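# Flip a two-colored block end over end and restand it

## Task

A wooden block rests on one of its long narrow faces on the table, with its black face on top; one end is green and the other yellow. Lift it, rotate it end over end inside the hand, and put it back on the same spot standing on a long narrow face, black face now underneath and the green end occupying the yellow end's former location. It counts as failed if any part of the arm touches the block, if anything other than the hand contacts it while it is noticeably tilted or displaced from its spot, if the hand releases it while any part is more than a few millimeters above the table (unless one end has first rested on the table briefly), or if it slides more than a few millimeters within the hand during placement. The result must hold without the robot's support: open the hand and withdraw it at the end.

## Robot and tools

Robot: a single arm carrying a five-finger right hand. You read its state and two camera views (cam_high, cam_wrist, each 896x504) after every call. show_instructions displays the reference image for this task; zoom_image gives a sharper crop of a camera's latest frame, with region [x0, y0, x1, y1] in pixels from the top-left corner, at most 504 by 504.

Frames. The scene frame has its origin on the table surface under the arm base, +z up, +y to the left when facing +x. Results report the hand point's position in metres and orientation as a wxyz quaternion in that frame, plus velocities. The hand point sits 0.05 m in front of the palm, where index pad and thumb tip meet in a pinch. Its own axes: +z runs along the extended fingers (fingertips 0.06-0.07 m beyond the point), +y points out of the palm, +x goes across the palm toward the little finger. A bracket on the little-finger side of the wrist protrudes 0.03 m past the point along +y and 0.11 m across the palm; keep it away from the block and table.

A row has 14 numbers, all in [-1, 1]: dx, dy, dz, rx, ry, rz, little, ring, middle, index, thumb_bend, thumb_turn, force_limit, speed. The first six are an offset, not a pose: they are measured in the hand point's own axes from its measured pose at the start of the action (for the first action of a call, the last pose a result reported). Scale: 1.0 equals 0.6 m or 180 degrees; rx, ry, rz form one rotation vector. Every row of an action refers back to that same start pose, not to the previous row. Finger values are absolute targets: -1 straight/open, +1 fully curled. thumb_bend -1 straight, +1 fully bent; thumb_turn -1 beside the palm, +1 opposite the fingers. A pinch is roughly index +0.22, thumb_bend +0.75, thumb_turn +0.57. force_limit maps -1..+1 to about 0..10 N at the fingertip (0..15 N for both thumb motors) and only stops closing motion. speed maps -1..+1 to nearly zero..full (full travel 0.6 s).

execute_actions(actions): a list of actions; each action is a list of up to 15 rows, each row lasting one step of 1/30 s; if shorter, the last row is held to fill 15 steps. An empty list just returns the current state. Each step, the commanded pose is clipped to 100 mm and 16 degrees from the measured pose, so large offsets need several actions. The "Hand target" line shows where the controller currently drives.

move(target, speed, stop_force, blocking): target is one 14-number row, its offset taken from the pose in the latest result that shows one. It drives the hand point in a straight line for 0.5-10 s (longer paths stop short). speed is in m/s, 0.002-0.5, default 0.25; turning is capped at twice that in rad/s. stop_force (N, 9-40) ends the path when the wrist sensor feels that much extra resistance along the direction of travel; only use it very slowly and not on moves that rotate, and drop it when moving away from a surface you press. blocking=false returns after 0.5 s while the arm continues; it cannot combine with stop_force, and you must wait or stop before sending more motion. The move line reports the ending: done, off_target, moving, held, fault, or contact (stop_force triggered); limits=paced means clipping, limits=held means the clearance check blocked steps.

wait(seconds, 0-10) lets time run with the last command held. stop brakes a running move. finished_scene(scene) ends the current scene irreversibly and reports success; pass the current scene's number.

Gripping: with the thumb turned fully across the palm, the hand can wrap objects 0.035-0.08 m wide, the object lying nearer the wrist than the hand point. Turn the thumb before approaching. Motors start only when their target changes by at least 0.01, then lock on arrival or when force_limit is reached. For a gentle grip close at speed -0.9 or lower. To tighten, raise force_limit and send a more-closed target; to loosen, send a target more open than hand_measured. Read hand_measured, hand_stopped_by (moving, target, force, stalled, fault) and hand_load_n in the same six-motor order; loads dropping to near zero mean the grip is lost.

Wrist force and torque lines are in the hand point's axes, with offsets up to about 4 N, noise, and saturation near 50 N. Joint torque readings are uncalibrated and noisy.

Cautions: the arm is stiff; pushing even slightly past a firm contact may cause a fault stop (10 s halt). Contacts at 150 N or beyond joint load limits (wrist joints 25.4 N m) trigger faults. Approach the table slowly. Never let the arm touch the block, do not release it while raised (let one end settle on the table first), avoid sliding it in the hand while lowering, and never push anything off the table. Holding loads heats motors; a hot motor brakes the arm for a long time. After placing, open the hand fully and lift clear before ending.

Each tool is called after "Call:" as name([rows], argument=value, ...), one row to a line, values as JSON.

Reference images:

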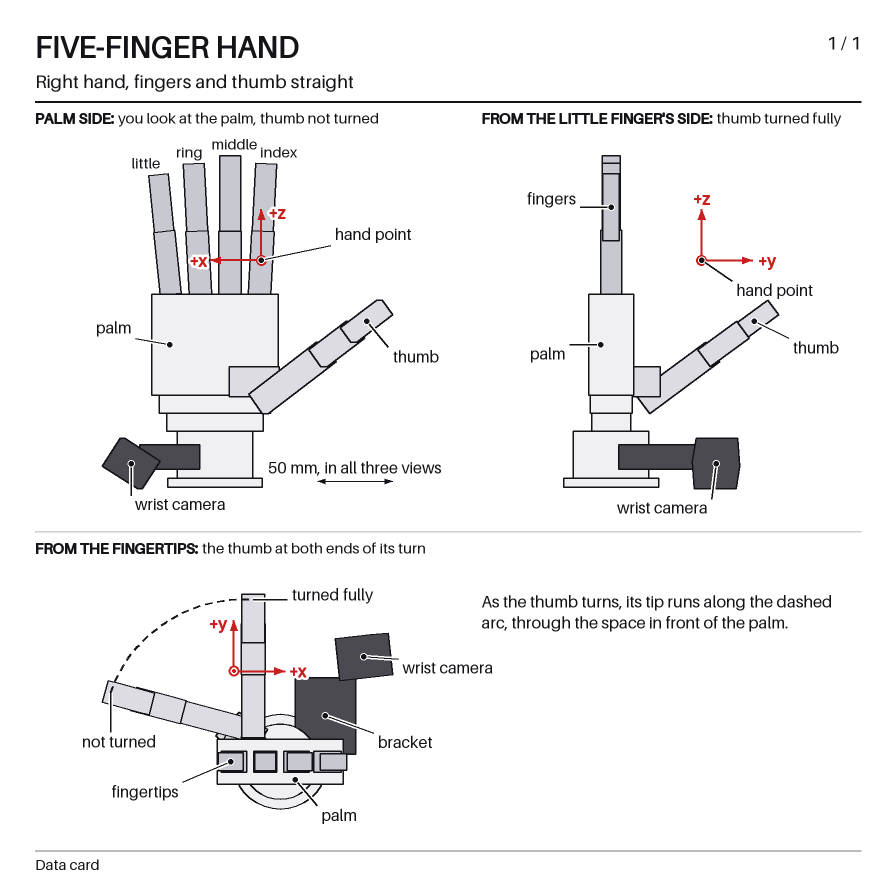

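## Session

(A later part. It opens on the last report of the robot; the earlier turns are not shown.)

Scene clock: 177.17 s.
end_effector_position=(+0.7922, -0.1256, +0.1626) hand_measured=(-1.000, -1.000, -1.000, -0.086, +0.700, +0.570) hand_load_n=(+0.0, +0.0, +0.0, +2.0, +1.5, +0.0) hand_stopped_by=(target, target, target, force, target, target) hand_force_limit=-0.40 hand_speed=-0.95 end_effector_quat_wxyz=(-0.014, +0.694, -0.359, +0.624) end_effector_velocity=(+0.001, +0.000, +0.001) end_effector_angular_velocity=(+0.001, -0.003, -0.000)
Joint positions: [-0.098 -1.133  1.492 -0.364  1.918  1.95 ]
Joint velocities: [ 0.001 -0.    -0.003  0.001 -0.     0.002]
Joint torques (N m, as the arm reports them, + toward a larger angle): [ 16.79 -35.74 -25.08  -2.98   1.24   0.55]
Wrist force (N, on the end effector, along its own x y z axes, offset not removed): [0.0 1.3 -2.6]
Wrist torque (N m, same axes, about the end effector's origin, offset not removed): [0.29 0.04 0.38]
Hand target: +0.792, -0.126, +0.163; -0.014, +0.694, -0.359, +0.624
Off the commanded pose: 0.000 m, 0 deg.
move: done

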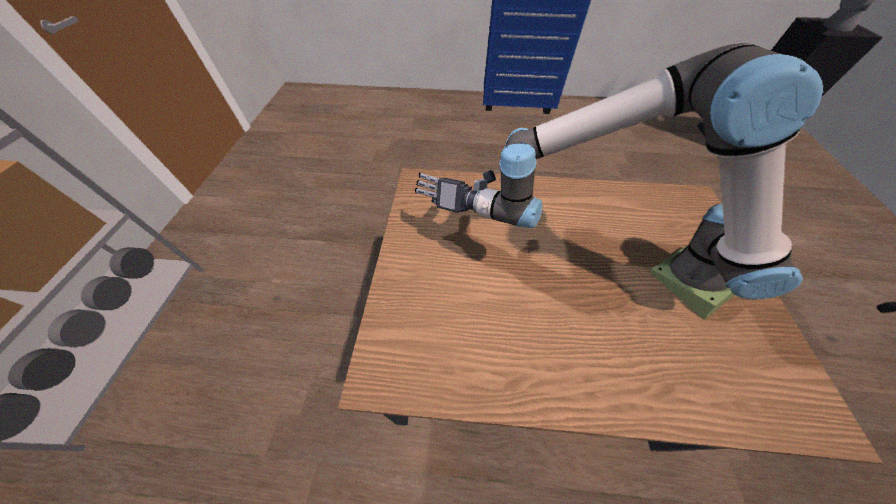

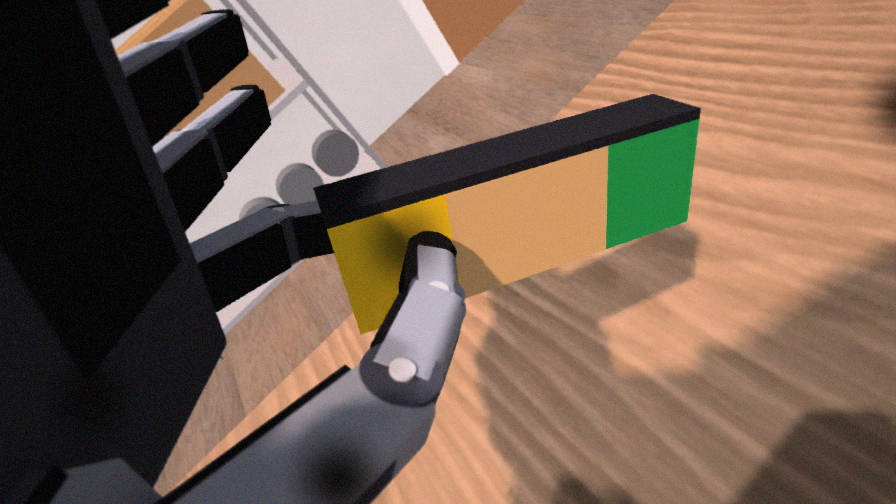

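Progress. Rotate the hand 40° further.

Call:
move(target=[0,0,0,0,0.093,-0.201,-1,-1,-1,-0.085,0.70,0.57,-0.4,-0.95], speed=0.1)

Scene clock: 182.53 s.
end_effector_position=(+0.7920, -0.1256, +0.1626) hand_measured=(-1.000, -1.000, -1.000, -0.086, +0.698, +0.570) hand_load_n=(+0.0, +0.0, +0.0, +2.0, +1.0, +0.0) hand_stopped_by=(target, target, target, force, target, target) hand_force_limit=-0.40 hand_speed=-0.95 end_effector_quat_wxyz=(+0.231, +0.674, -0.125, +0.690) end_effector_velocity=(+0.001, -0.001, +0.001) end_effector_angular_velocity=(-0.010, -0.003, -0.001)
Joint positions: [-0.059 -1.027  1.65  -0.937  1.957  1.198]
Joint velocities: [-0.001  0.003  0.001 -0.012 -0.003 -0.01 ]
Joint torques (N m, as the arm reports them, + toward a larger angle): [  5.17 -36.94  -4.    -3.21  -2.16  -1.54]
Wrist force (N, on the end effector, along its own x y z axes, offset not removed): [-2.6 -1.6 -5.9]
Wrist torque (N m, same axes, about the end effector's origin, offset not removed): [-0.09 0.67 -0.10]
Hand target: +0.792, -0.126, +0.163; +0.231, +0.674, -0.124, +0.691
Off the commanded pose: 0.000 m, 0 deg.
move: done

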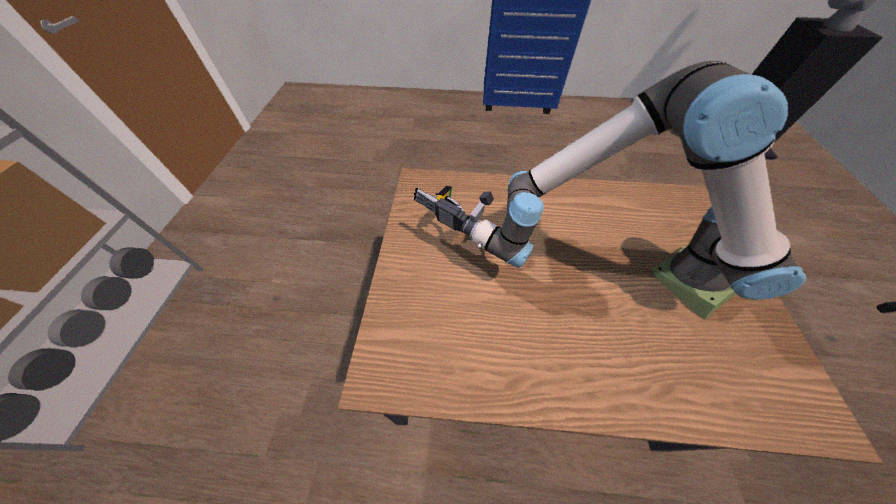

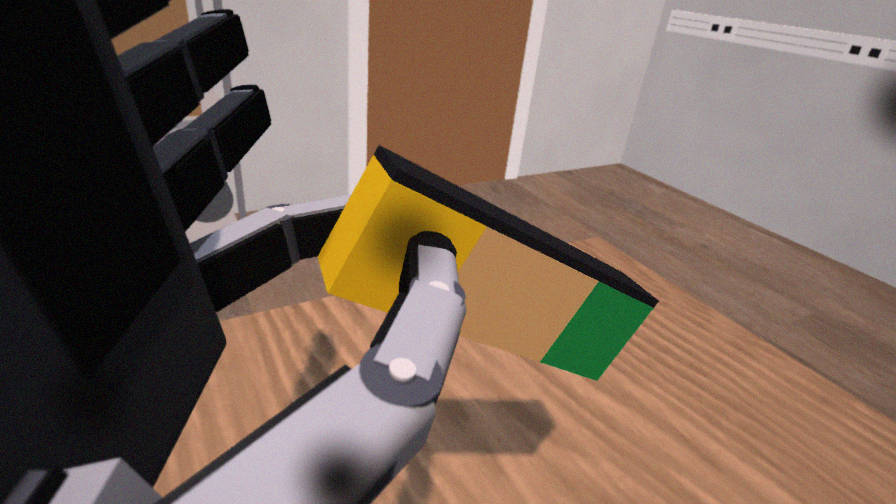

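Call:
move(target=[0.15,0.02,0.01,0,0.128,-0.277,-1,-1,-1,-0.085,0.70,0.57,-0.4,-0.95], speed=0.1)

Scene clock: 189.63 s.
end_effector_position=(+0.7929, -0.1253, +0.2535) hand_measured=(-1.000, -1.000, -1.000, -0.086, +0.698, +0.570) hand_load_n=(+0.0, +0.0, +0.0, +2.0, +1.0, +0.0) hand_stopped_by=(target, target, target, force, target, target) hand_force_limit=-0.40 hand_speed=-0.95 end_effector_quat_wxyz=(+0.517, +0.517, +0.216, +0.647) end_effector_velocity=(+0.000, -0.000, +0.001) end_effector_angular_velocity=(-0.011, -0.000, -0.000)
Joint positions: [-0.183 -1.016  1.77  -1.33   1.559  0.321]
Joint velocities: [-0.003 -0.    -0.    -0.002 -0.007 -0.009]
Joint torques (N m, as the arm reports them, + toward a larger angle): [  2.51 -55.08   0.4   -4.48  -1.87  -1.42]
Wrist force (N, on the end effector, along its own x y z axes, offset not removed): [-2.7 1.0 0.2]
Wrist torque (N m, same axes, about the end effector's origin, offset not removed): [-0.01 0.46 0.07]
Hand target: +0.793, -0.125, +0.254; +0.518, +0.517, +0.216, +0.647
Off the commanded pose: 0.000 m, 0 deg.
move: done

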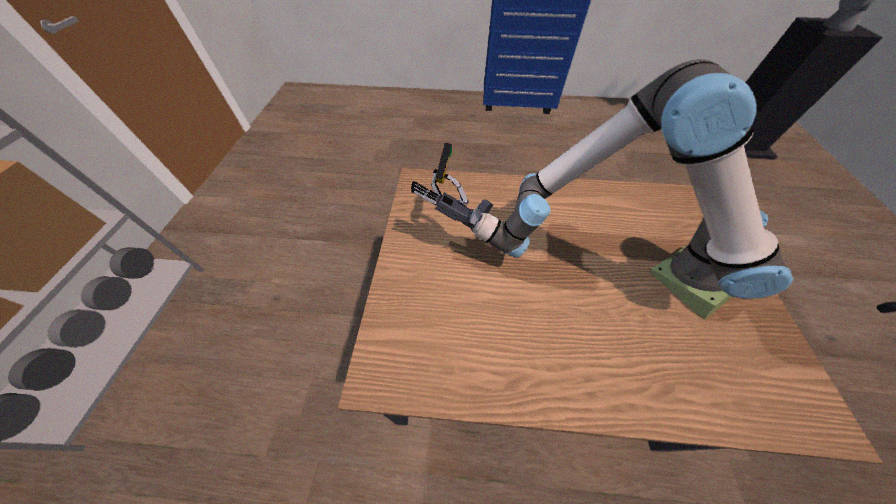

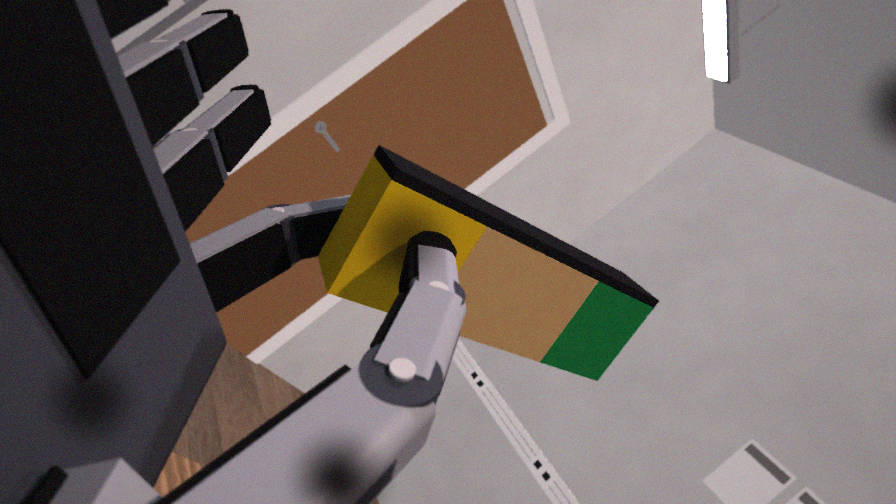

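Call:
move(target=[0,0,0,0,-0.07,0.151,-1,-1,-1,-0.085,0.70,0.57,-0.4,-0.95], speed=0.15)

Call:
move(target=[0,0,0,0,0,0,-1,-1,-1,-0.085,0.692,0.57,-0.4,-0.97])

Scene clock: 194.23 s.
end_effector_position=(+0.7929, -0.1253, +0.2534) hand_measured=(-1.000, -1.000, -1.000, -0.086, +0.698, +0.570) hand_load_n=(+0.0, +0.0, +0.0, +2.0, +1.0, +0.0) hand_stopped_by=(target, target, target, force, target, target) hand_force_limit=-0.40 hand_speed=-0.95 end_effector_quat_wxyz=(+0.372, +0.620, +0.031, +0.690) end_effector_velocity=(-0.000, -0.000, -0.001) end_effector_angular_velocity=(+0.011, +0.000, -0.000)
Joint positions: [-0.073 -1.088  1.696 -1.079  1.843  0.755]
Joint velocities: [ 0.001 -0.002 -0.001  0.007  0.005  0.01 ]
Joint torques (N m, as the arm reports them, + toward a larger angle): [ 16.95 -54.74 -29.78   0.43   1.29   1.04]
Wrist force (N, on the end effector, along its own x y z axes, offset not removed): [2.0 -0.1 -0.9]
Wrist torque (N m, same axes, about the end effector's origin, offset not removed): [-0.01 -0.31 0.20]
Hand target: +0.793, -0.125, +0.253; +0.372, +0.620, +0.031, +0.690
Off the commanded pose: 0.000 m, 0 deg.
move: done

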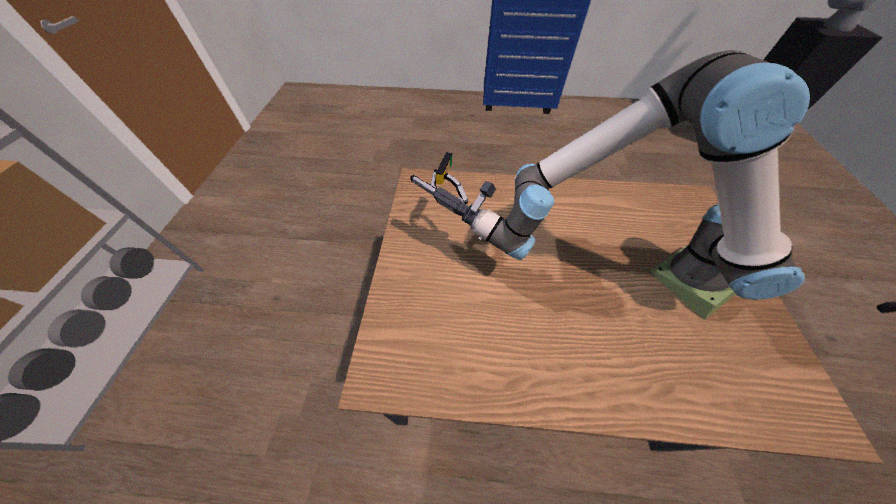

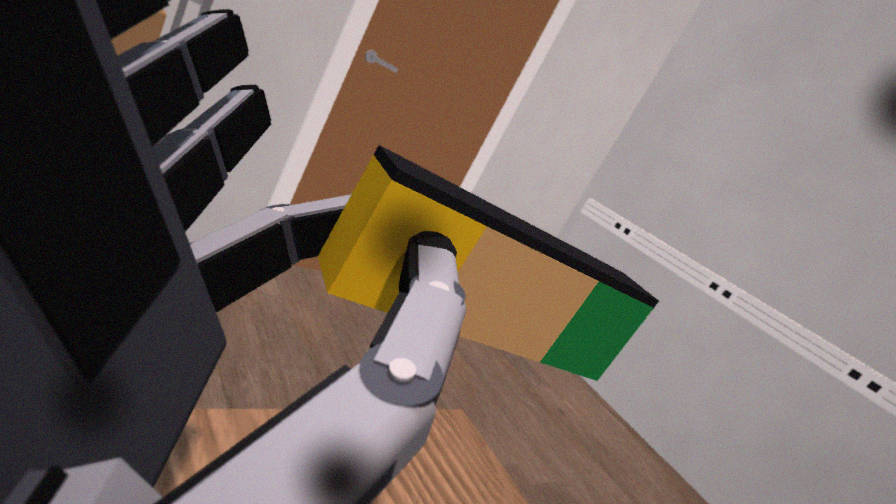

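Scene clock: 194.73 s.
end_effector_position=(+0.7929, -0.1253, +0.2535) hand_measured=(-1.000, -1.000, -1.000, -0.086, +0.692, +0.570) hand_load_n=(+0.0, +0.0, +0.0, +1.5, +0.5, +0.0) hand_stopped_by=(target, target, target, force, target, target) hand_force_limit=-0.40 hand_speed=-0.97 end_effector_quat_wxyz=(+0.372, +0.620, +0.031, +0.690) end_effector_velocity=(+0.000, +0.000, +0.001) end_effector_angular_velocity=(-0.002, -0.002, -0.000)
Joint positions: [-0.073 -1.088  1.696 -1.079  1.843  0.755]
Joint velocities: [ 0.    -0.    -0.    -0.002 -0.    -0.002]
Joint torques (N m, as the arm reports them, + toward a larger angle): [ 10.82 -44.09 -16.42  -3.93  -2.36  -1.78]
Wrist force (N, on the end effector, along its own x y z axes, offset not removed): [-1.6 -0.6 -1.7]
Wrist torque (N m, same axes, about the end effector's origin, offset not removed): [0.00 0.50 0.07]
Hand target: +0.793, -0.125, +0.253; +0.372, +0.620, +0.031, +0.690
Off the commanded pose: 0.000 m, 0 deg.
move: done

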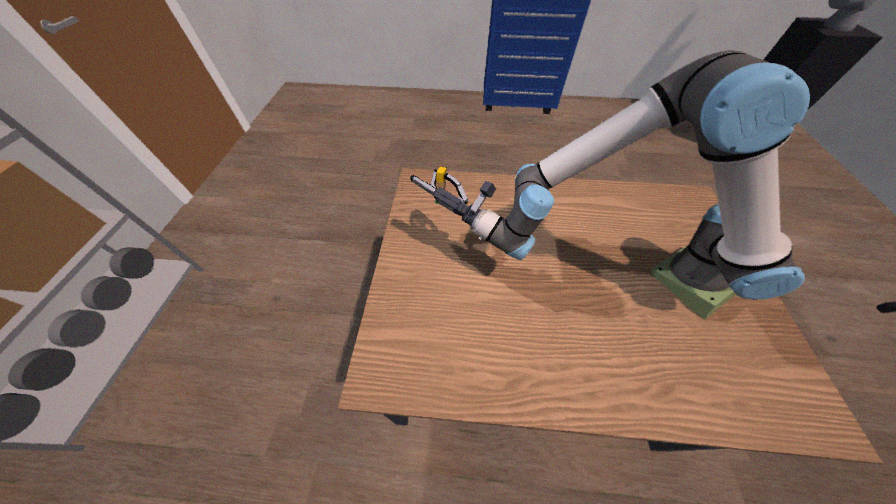

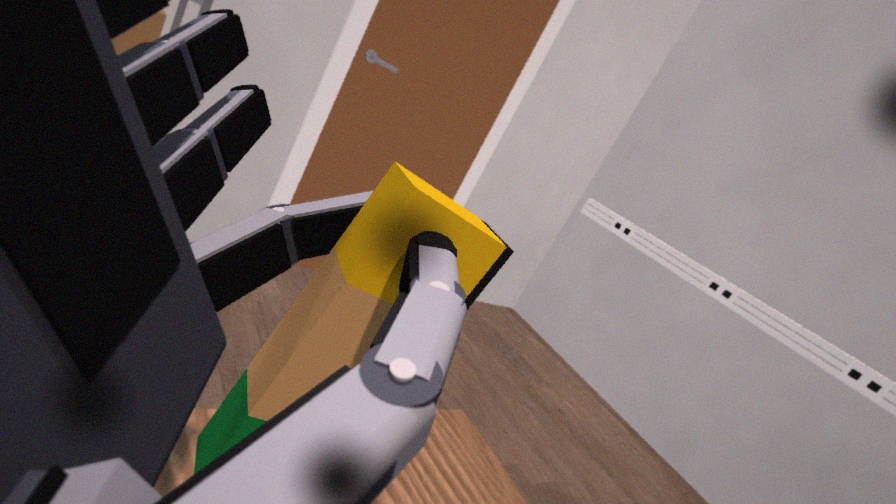

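Call:
move(target=[0,0,0,0,0,0,-1,-1,-1,0.35,0.692,0.57,1,-0.92])

Call:
move(target=[0,0,0,0,0,0,-1,-1,-1,0.35,0.78,0.57,-0.35,-0.92])

Call:
move(target=[0,0,0,0,-0.21,0.453,-1,-1,-1,0.35,0.78,0.57,-0.35,-0.92], speed=0.2)

Scene clock: 199.90 s.
end_effector_position=(+0.7929, -0.1253, +0.2534) hand_measured=(-1.000, -1.000, -1.000, -0.062, +0.690, +0.570) hand_load_n=(+0.0, +0.0, +0.0, +9.5, +3.0, +0.5) hand_stopped_by=(target, target, target, force, target, target) hand_force_limit=1.00 hand_speed=-0.92 end_effector_quat_wxyz=(+0.372, +0.620, +0.031, +0.690) end_effector_velocity=(+0.000, +0.000, +0.001) end_effector_angular_velocity=(-0.000, -0.002, +0.000)
Joint positions: [-0.073 -1.088  1.696 -1.079  1.843  0.755]
Joint velocities: [ 0.    -0.    -0.001 -0.001 -0.001  0.   ]
Joint torques (N m, as the arm reports them, + toward a larger angle): [  9.6  -45.58 -17.05  -1.95  -0.53  -1.27]
Wrist force (N, on the end effector, along its own x y z axes, offset not removed): [0.2 -1.1 -1.8]
Wrist torque (N m, same axes, about the end effector's origin, offset not removed): [-0.25 0.03 -0.11]
Hand target: +0.793, -0.125, +0.254; +0.372, +0.620, +0.031, +0.690
Off the commanded pose: 0.000 m, 0 deg.
move: done

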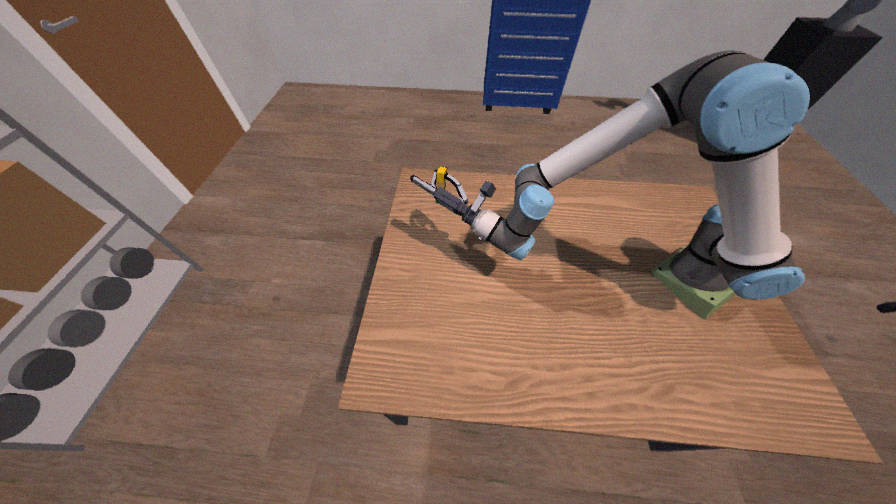

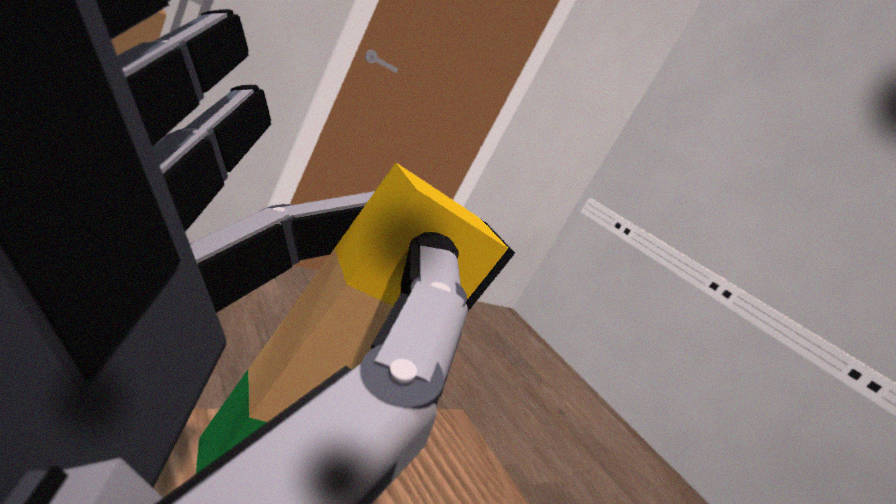

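Scene clock: 200.40 s.
end_effector_position=(+0.7929, -0.1253, +0.2534) hand_measured=(-1.000, -1.000, -1.000, -0.062, +0.706, +0.570) hand_load_n=(+0.0, +0.0, +0.0, +10.5, +4.5, +0.5) hand_stopped_by=(target, target, target, force, force, target) hand_force_limit=-0.35 hand_speed=-0.92 end_effector_quat_wxyz=(+0.372, +0.620, +0.031, +0.690) end_effector_velocity=(+0.000, -0.000, +0.001) end_effector_angular_velocity=(-0.000, -0.002, -0.000)
Joint positions: [-0.073 -1.088  1.696 -1.079  1.843  0.755]
Joint velocities: [ 0.    -0.    -0.001 -0.001  0.     0.   ]
Joint torques (N m, as the arm reports them, + toward a larger angle): [  9.7  -47.85 -17.31  -2.09  -0.43  -1.28]
Wrist force (N, on the end effector, along its own x y z axes, offset not removed): [1.4 0.9 -3.3]
Wrist torque (N m, same axes, about the end effector's origin, offset not removed): [0.11 0.00 0.20]
Hand target: +0.793, -0.125, +0.253; +0.372, +0.620, +0.031, +0.690
Off the commanded pose: 0.000 m, 0 deg.
move: done

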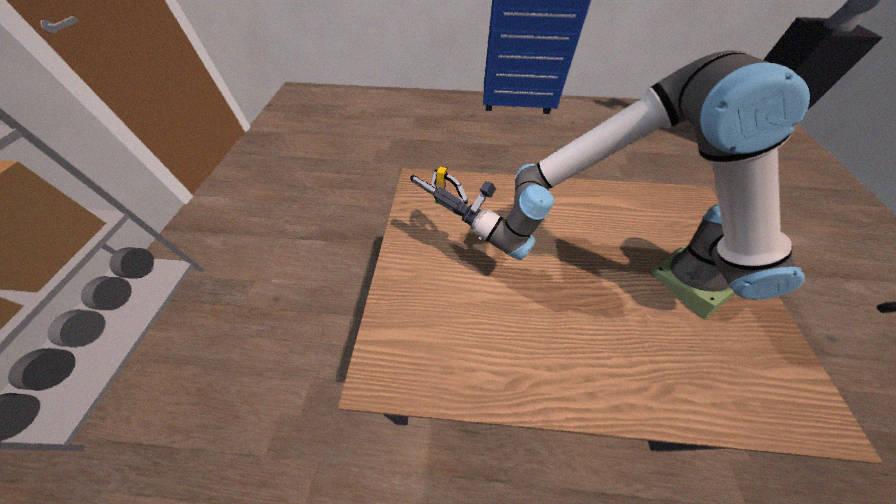

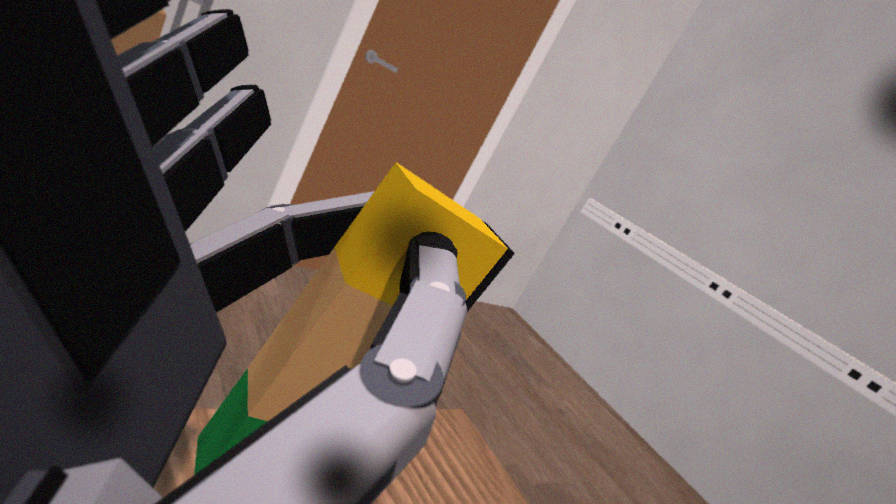

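Scene clock: 204.80 s.
end_effector_position=(+0.7932, -0.1253, +0.2536) hand_measured=(-1.000, -1.000, -1.000, -0.062, +0.706, +0.570) hand_load_n=(+0.0, +0.0, +0.0, +10.5, +4.5, +0.0) hand_stopped_by=(target, target, target, force, force, target) hand_force_limit=-0.35 hand_speed=-0.92 end_effector_quat_wxyz=(-0.169, +0.664, -0.486, +0.543) end_effector_velocity=(+0.000, +0.001, -0.001) end_effector_angular_velocity=(+0.008, +0.001, +0.002)
Joint positions: [-0.157 -1.224  1.262  0.115  1.756  2.384]
Joint velocities: [-0.002  0.001 -0.001  0.004 -0.006  0.006]
Joint torques (N m, as the arm reports them, + toward a larger angle): [  1.88 -35.39 -36.39   1.22  -1.57   1.49]
Wrist force (N, on the end effector, along its own x y z axes, offset not removed): [-0.6 1.3 -1.5]
Wrist torque (N m, same axes, about the end effector's origin, offset not removed): [0.22 0.30 0.08]
Hand target: +0.793, -0.125, +0.253; -0.169, +0.664, -0.486, +0.543
Off the commanded pose: 0.000 m, 0 deg.
move: done

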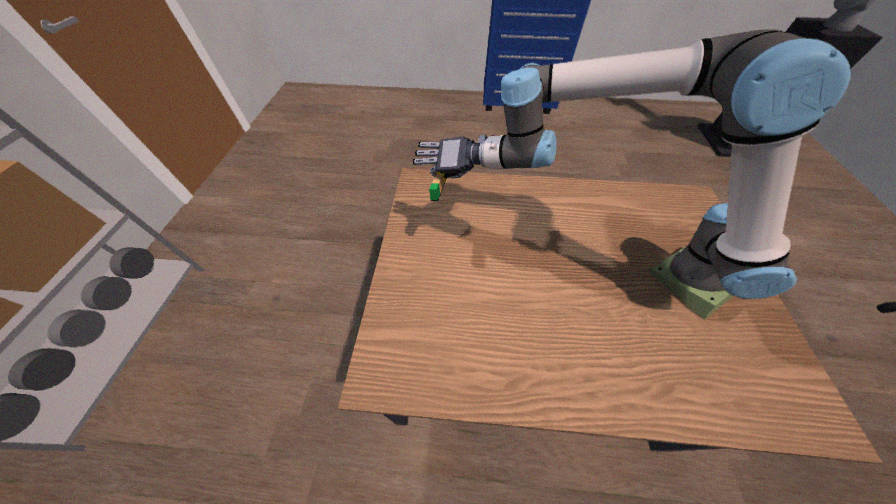

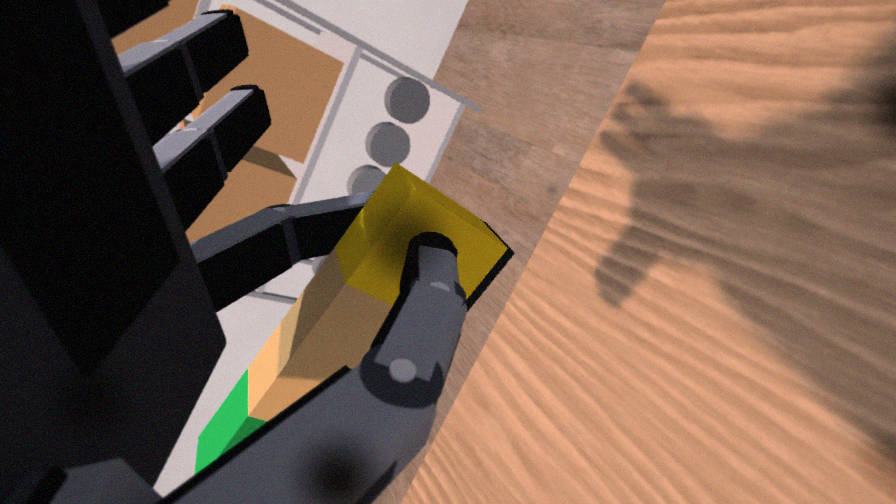

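Call:
execute_actions(actions=[])

Call:
move(target=[0,0,0,-0.108,0.146,0.069,-1,-1,-1,0.35,0.78,0.57,-0.35,-0.92], speed=0.15)

Scene clock: 213.03 s.
end_effector_position=(+0.7932, -0.1253, +0.2535) hand_measured=(-1.000, -1.000, -1.000, -0.062, +0.706, +0.570) hand_load_n=(+0.0, +0.0, +0.0, +10.5, +4.5, +0.0) hand_stopped_by=(target, target, target, force, force, target) hand_force_limit=-0.35 hand_speed=-0.92 end_effector_quat_wxyz=(-0.169, +0.664, -0.486, +0.543) end_effector_velocity=(-0.000, -0.000, -0.001) end_effector_angular_velocity=(-0.001, +0.002, +0.000)
Joint positions: [-0.157 -1.224  1.262  0.115  1.756  2.385]
Joint velocities: [-0.001 -0.     0.001  0.001  0.    -0.001]
Joint torques (N m, as the arm reports them, + toward a larger angle): [  4.33 -35.26 -34.12   1.38  -1.91   1.71]
Wrist force (N, on the end effector, along its own x y z axes, offset not removed): [-3.3 -2.6 -4.1]
Wrist torque (N m, same axes, about the end effector's origin, offset not removed): [-0.26 0.63 0.03]
Hand target: +0.793, -0.125, +0.253; -0.169, +0.664, -0.486, +0.543
Off the commanded pose: 0.000 m, 0 deg.

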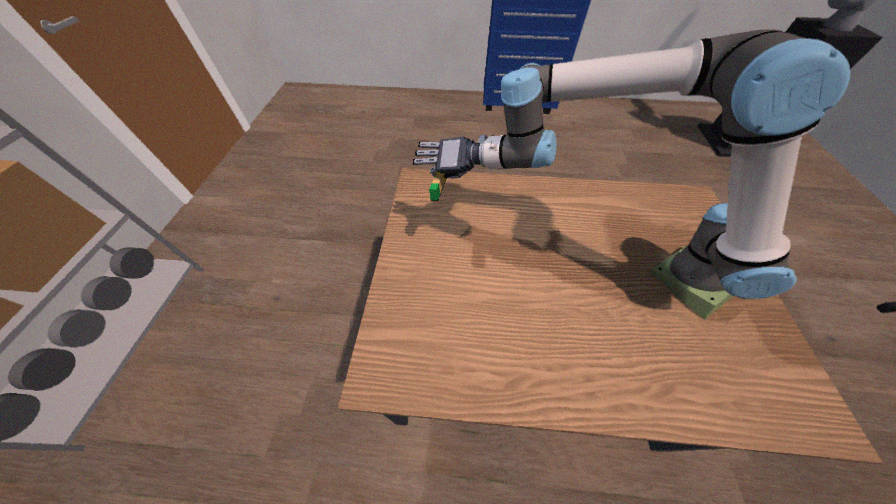

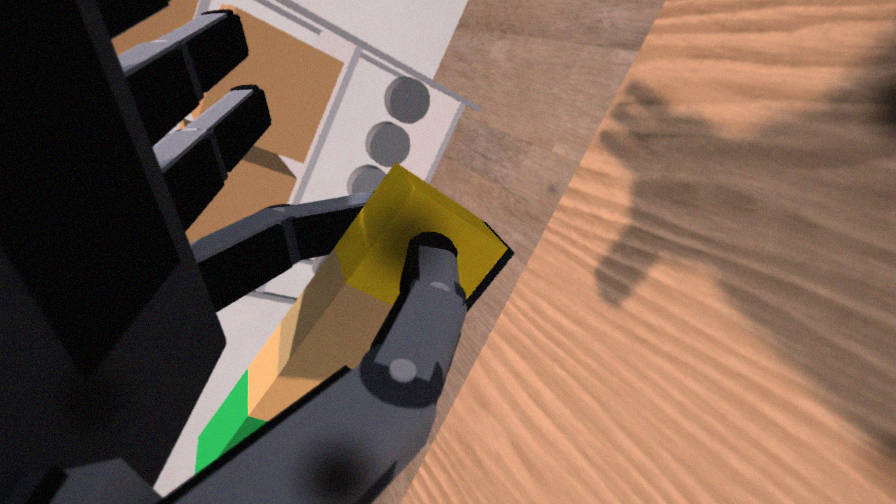

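Scene clock: 215.47 s.
end_effector_position=(+0.7931, -0.1252, +0.2535) hand_measured=(-1.000, -1.000, -1.000, -0.062, +0.706, +0.570) hand_load_n=(+0.0, +0.0, +0.0, +10.5, +4.5, +0.0) hand_stopped_by=(target, target, target, force, force, target) hand_force_limit=-0.35 hand_speed=-0.92 end_effector_quat_wxyz=(-0.001, -0.487, +0.663, -0.569) end_effector_velocity=(+0.001, +0.000, +0.000) end_effector_angular_velocity=(+0.005, +0.001, -0.012)
Joint positions: [ 0.025 -0.96   0.888  0.249  2.504  2.648]
Joint velocities: [ 0.002  0.013 -0.025  0.022  0.012  0.015]
Joint torques (N m, as the arm reports them, + toward a larger angle): [ 18.28 -42.53 -35.63   2.12   2.1    1.07]
Wrist force (N, on the end effector, along its own x y z axes, offset not removed): [-1.8 -0.3 -3.7]
Wrist torque (N m, same axes, about the end effector's origin, offset not removed): [0.32 0.25 0.08]
Hand target: +0.793, -0.125, +0.253; -0.001, -0.487, +0.663, -0.569
Off the commanded pose: 0.000 m, 0 deg.
move: done

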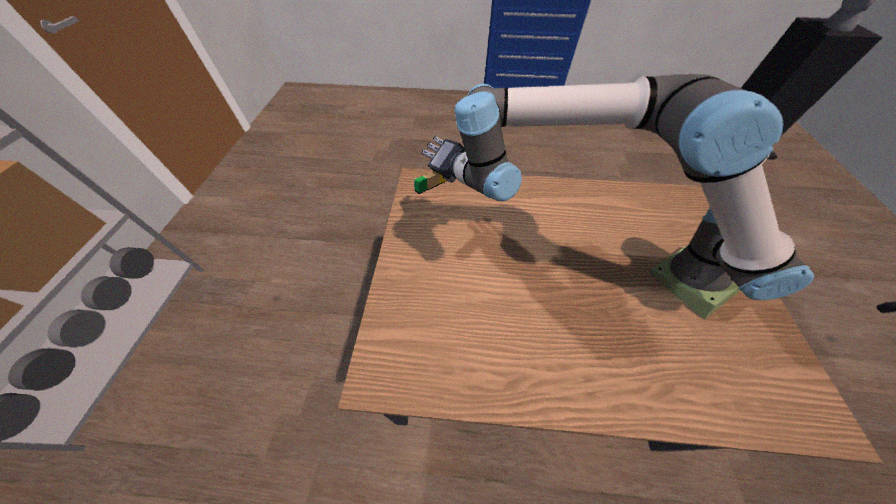

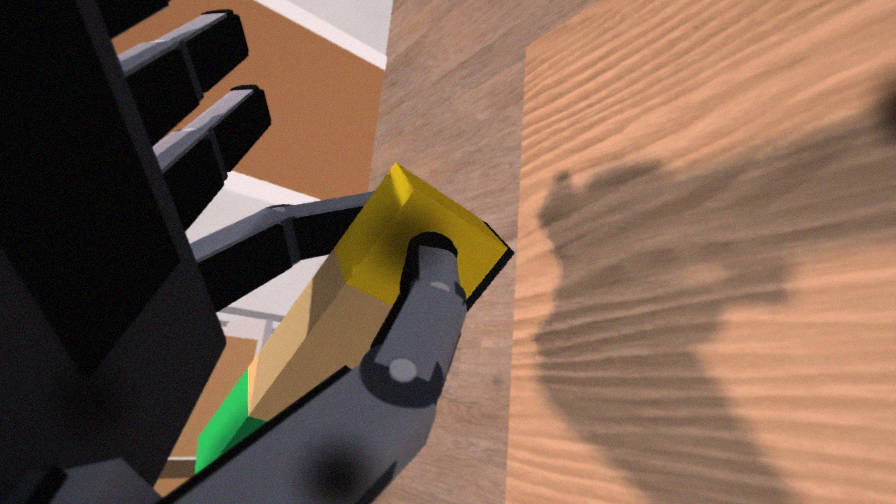

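Call:
move(target=[-0.1055,0.324,0.151,0,0,0,-1,-1,-1,0.35,0.78,0.57,-0.35,-0.92], speed=0.12)

Call:
zoom_image(camera="cam_high", region=[390,160,530,250])

Scene clock: 222.20 s.
end_effector_position=(+0.7503, -0.1765, +0.0403) hand_measured=(-1.000, -1.000, -1.000, -0.062, +0.706, +0.570) hand_load_n=(+0.0, +0.0, +0.0, +10.5, +4.5, +0.5) hand_stopped_by=(target, target, target, force, force, target) hand_force_limit=-0.35 hand_speed=-0.92 end_effector_quat_wxyz=(-0.001, -0.487, +0.663, -0.569) end_effector_velocity=(-0.000, -0.000, -0.002) end_effector_angular_velocity=(-0.001, +0.000, +0.000)
Joint positions: [-0.132 -0.935  1.377 -0.293  2.349  2.609]
Joint velocities: [-0.001  0.001  0.003 -0.005 -0.002 -0.001]
Joint torques (N m, as the arm reports them, + toward a larger angle): [  5.14 -40.75  -1.92  -2.39  -1.71  -1.76]
Wrist force (N, on the end effector, along its own x y z axes, offset not removed): [-2.5 1.9 -1.8]
Wrist torque (N m, same axes, about the end effector's origin, offset not removed): [0.19 0.53 0.14]
Hand target: +0.750, -0.177, +0.040; -0.001, -0.487, +0.663, -0.569
Off the commanded pose: 0.000 m, 0 deg.
move: done

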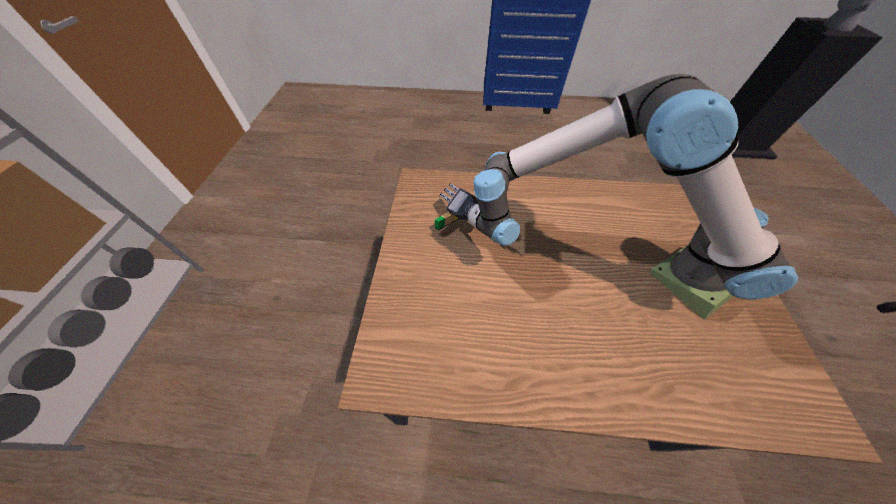

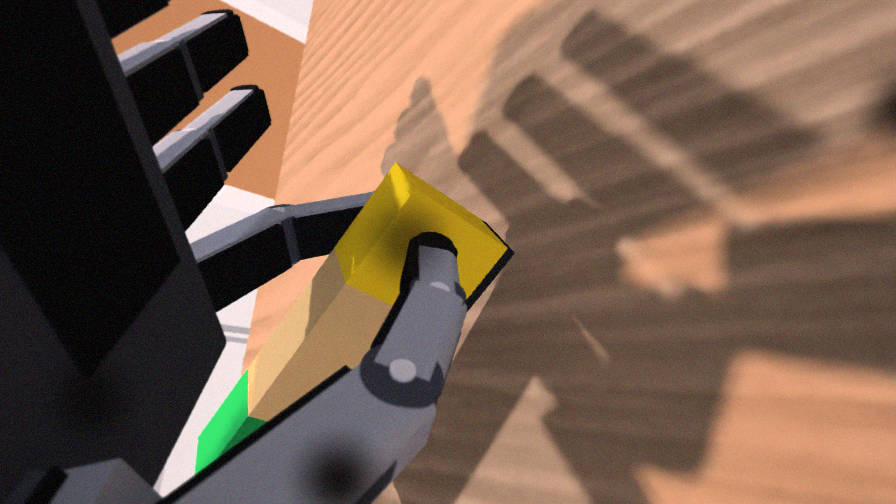

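Region (390, 160, 530, 250) of cam_high's 896x504 image, scaled by 3.600, with more detail than that image has; it fills the top 324 rows of this view, and the rest is white.

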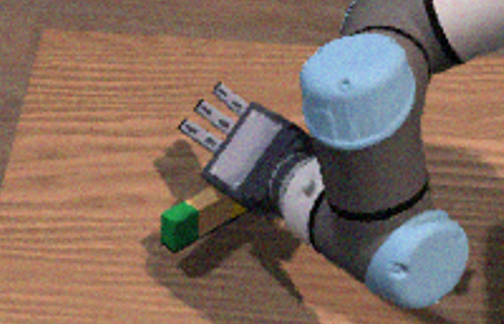

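Call:
move(target=[-0.012,0.0163,0.0076,0,0,0,-1,-1,-1,0.35,0.78,0.57,-0.35,-0.92], speed=0.012)

Call:
zoom_image(camera="cam_high", region=[410,180,494,240])

Call:
move(target=[-0.0037,0.005,0.0024,0,0,0,-1,-1,-1,0.35,0.78,0.57,-0.35,-0.92], speed=0.008)

Call:
zoom_image(camera="cam_high", region=[410,180,494,240])

Scene clock: 226.87 s.
end_effector_position=(+0.7503, -0.1765, +0.0275) hand_measured=(-1.000, -1.000, -1.000, -0.062, +0.706, +0.570) hand_load_n=(+0.0, +0.0, +0.0, +10.0, +4.0, +0.0) hand_stopped_by=(target, target, target, force, force, target) hand_force_limit=-0.35 hand_speed=-0.92 end_effector_quat_wxyz=(-0.001, -0.487, +0.663, -0.569) end_effector_velocity=(+0.001, -0.001, -0.002) end_effector_angular_velocity=(-0.000, -0.002, -0.001)
Joint positions: [-0.136 -0.919  1.383 -0.317  2.345  2.608]
Joint velocities: [-0.001  0.003 -0.001 -0.004 -0.001 -0.   ]
Joint torques (N m, as the arm reports them, + toward a larger angle): [  2.32 -37.5   -0.91  -2.09  -1.5   -1.73]
Wrist force (N, on the end effector, along its own x y z axes, offset not removed): [0.0 -3.5 -5.3]
Wrist torque (N m, same axes, about the end effector's origin, offset not removed): [0.23 0.57 0.31]
Hand target: +0.750, -0.177, +0.027; -0.001, -0.487, +0.663, -0.569
Off the commanded pose: 0.000 m, 0 deg.
move: done

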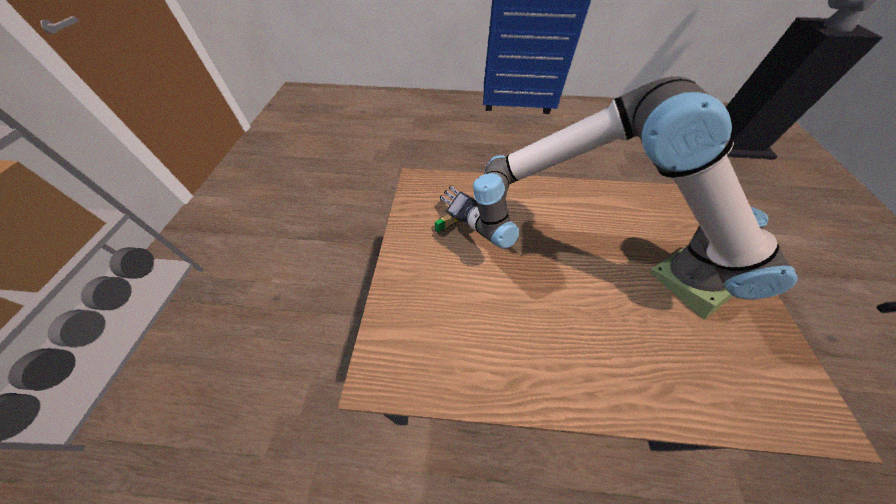

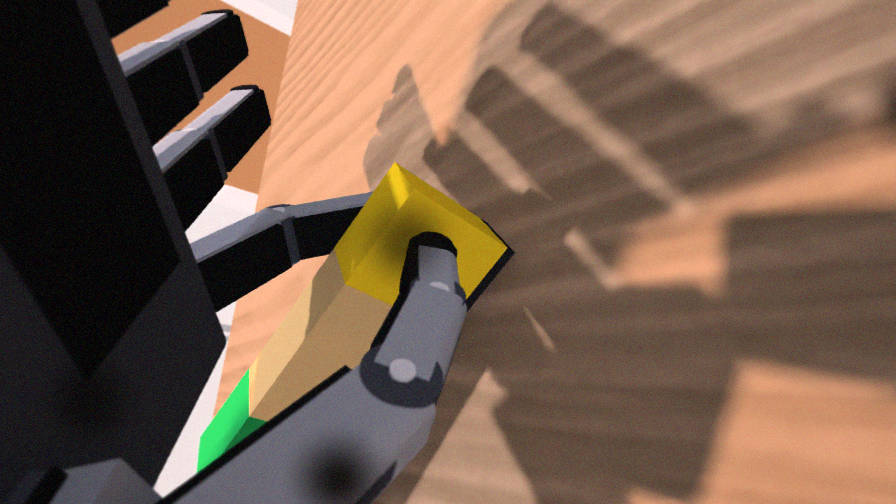

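Region (410, 180, 494, 240) of cam_high's 896x504 image, scaled by 6.000, with more detail than that image has; it fills the top 360 rows of this view, and the rest is white.

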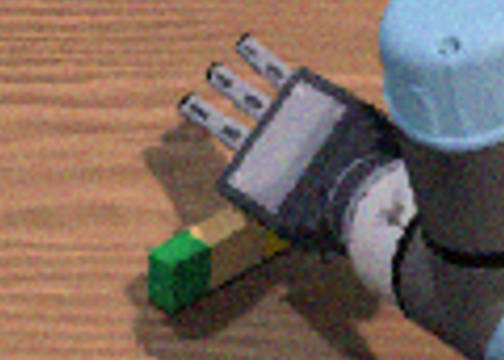

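Scene clock: 227.60 s.
end_effector_position=(+0.7504, -0.1765, +0.0237) hand_measured=(-1.000, -1.000, -1.000, -0.062, +0.706, +0.570) hand_load_n=(+0.0, +0.0, +0.0, +10.0, +2.0, -2.0) hand_stopped_by=(target, target, target, force, force, target) hand_force_limit=-0.35 hand_speed=-0.92 end_effector_quat_wxyz=(-0.001, -0.487, +0.663, -0.569) end_effector_velocity=(+0.000, +0.000, -0.001) end_effector_angular_velocity=(-0.000, -0.000, +0.001)
Joint positions: [-0.137 -0.914  1.385 -0.324  2.344  2.608]
Joint velocities: [ 0.     0.002  0.    -0.003 -0.001 -0.001]
Joint torques (N m, as the arm reports them, + toward a larger angle): [  1.6  -31.57   1.38  -1.39  -1.45  -1.71]
Wrist force (N, on the end effector, along its own x y z axes, offset not removed): [5.3 -10.7 -11.1]
Wrist torque (N m, same axes, about the end effector's origin, offset not removed): [0.03 0.21 0.19]
Hand target: +0.750, -0.177, +0.024; -0.001, -0.487, +0.663, -0.569
Off the commanded pose: 0.000 m, 0 deg.
move: done

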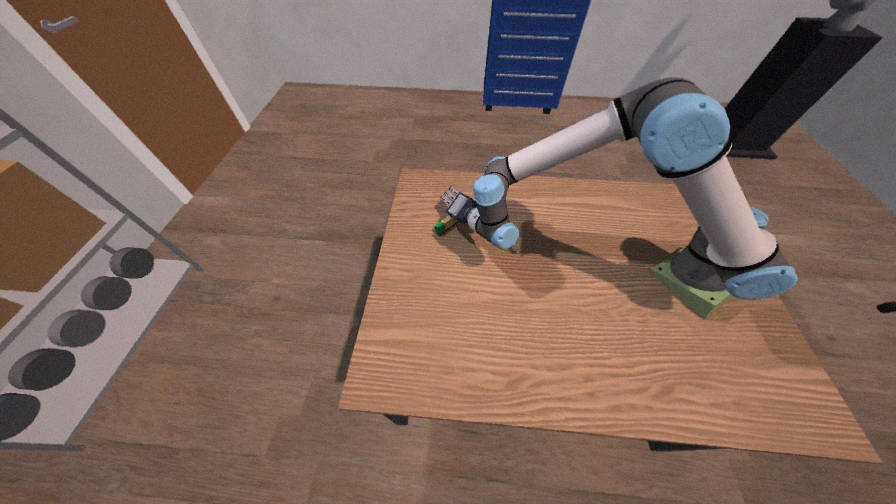

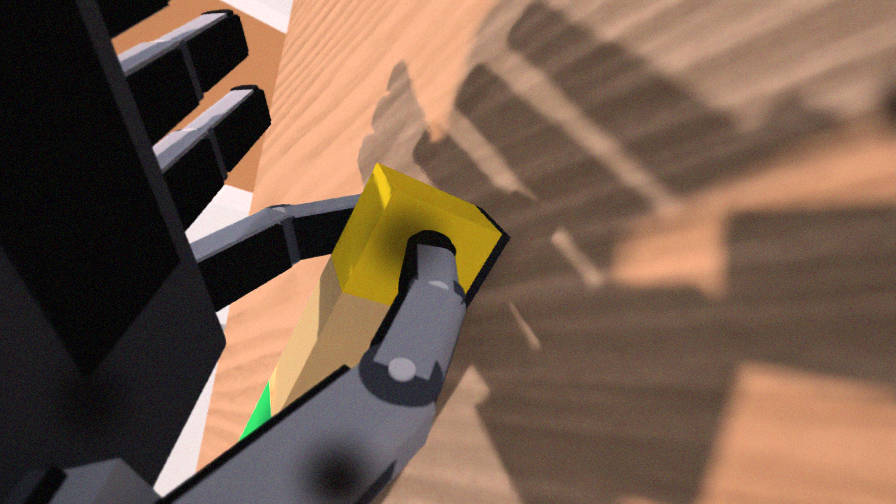

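Region (410, 180, 494, 240) of cam_high's 896x504 image, scaled by 6.000, with more detail than that image has; it fills the top 360 rows of this view, and the rest is white.

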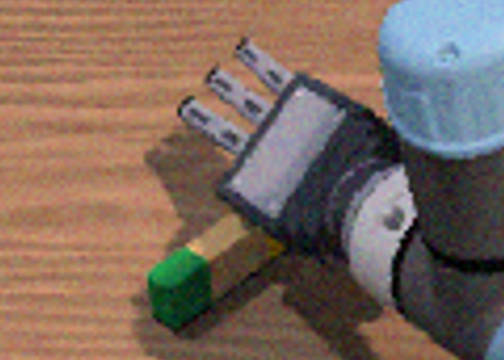

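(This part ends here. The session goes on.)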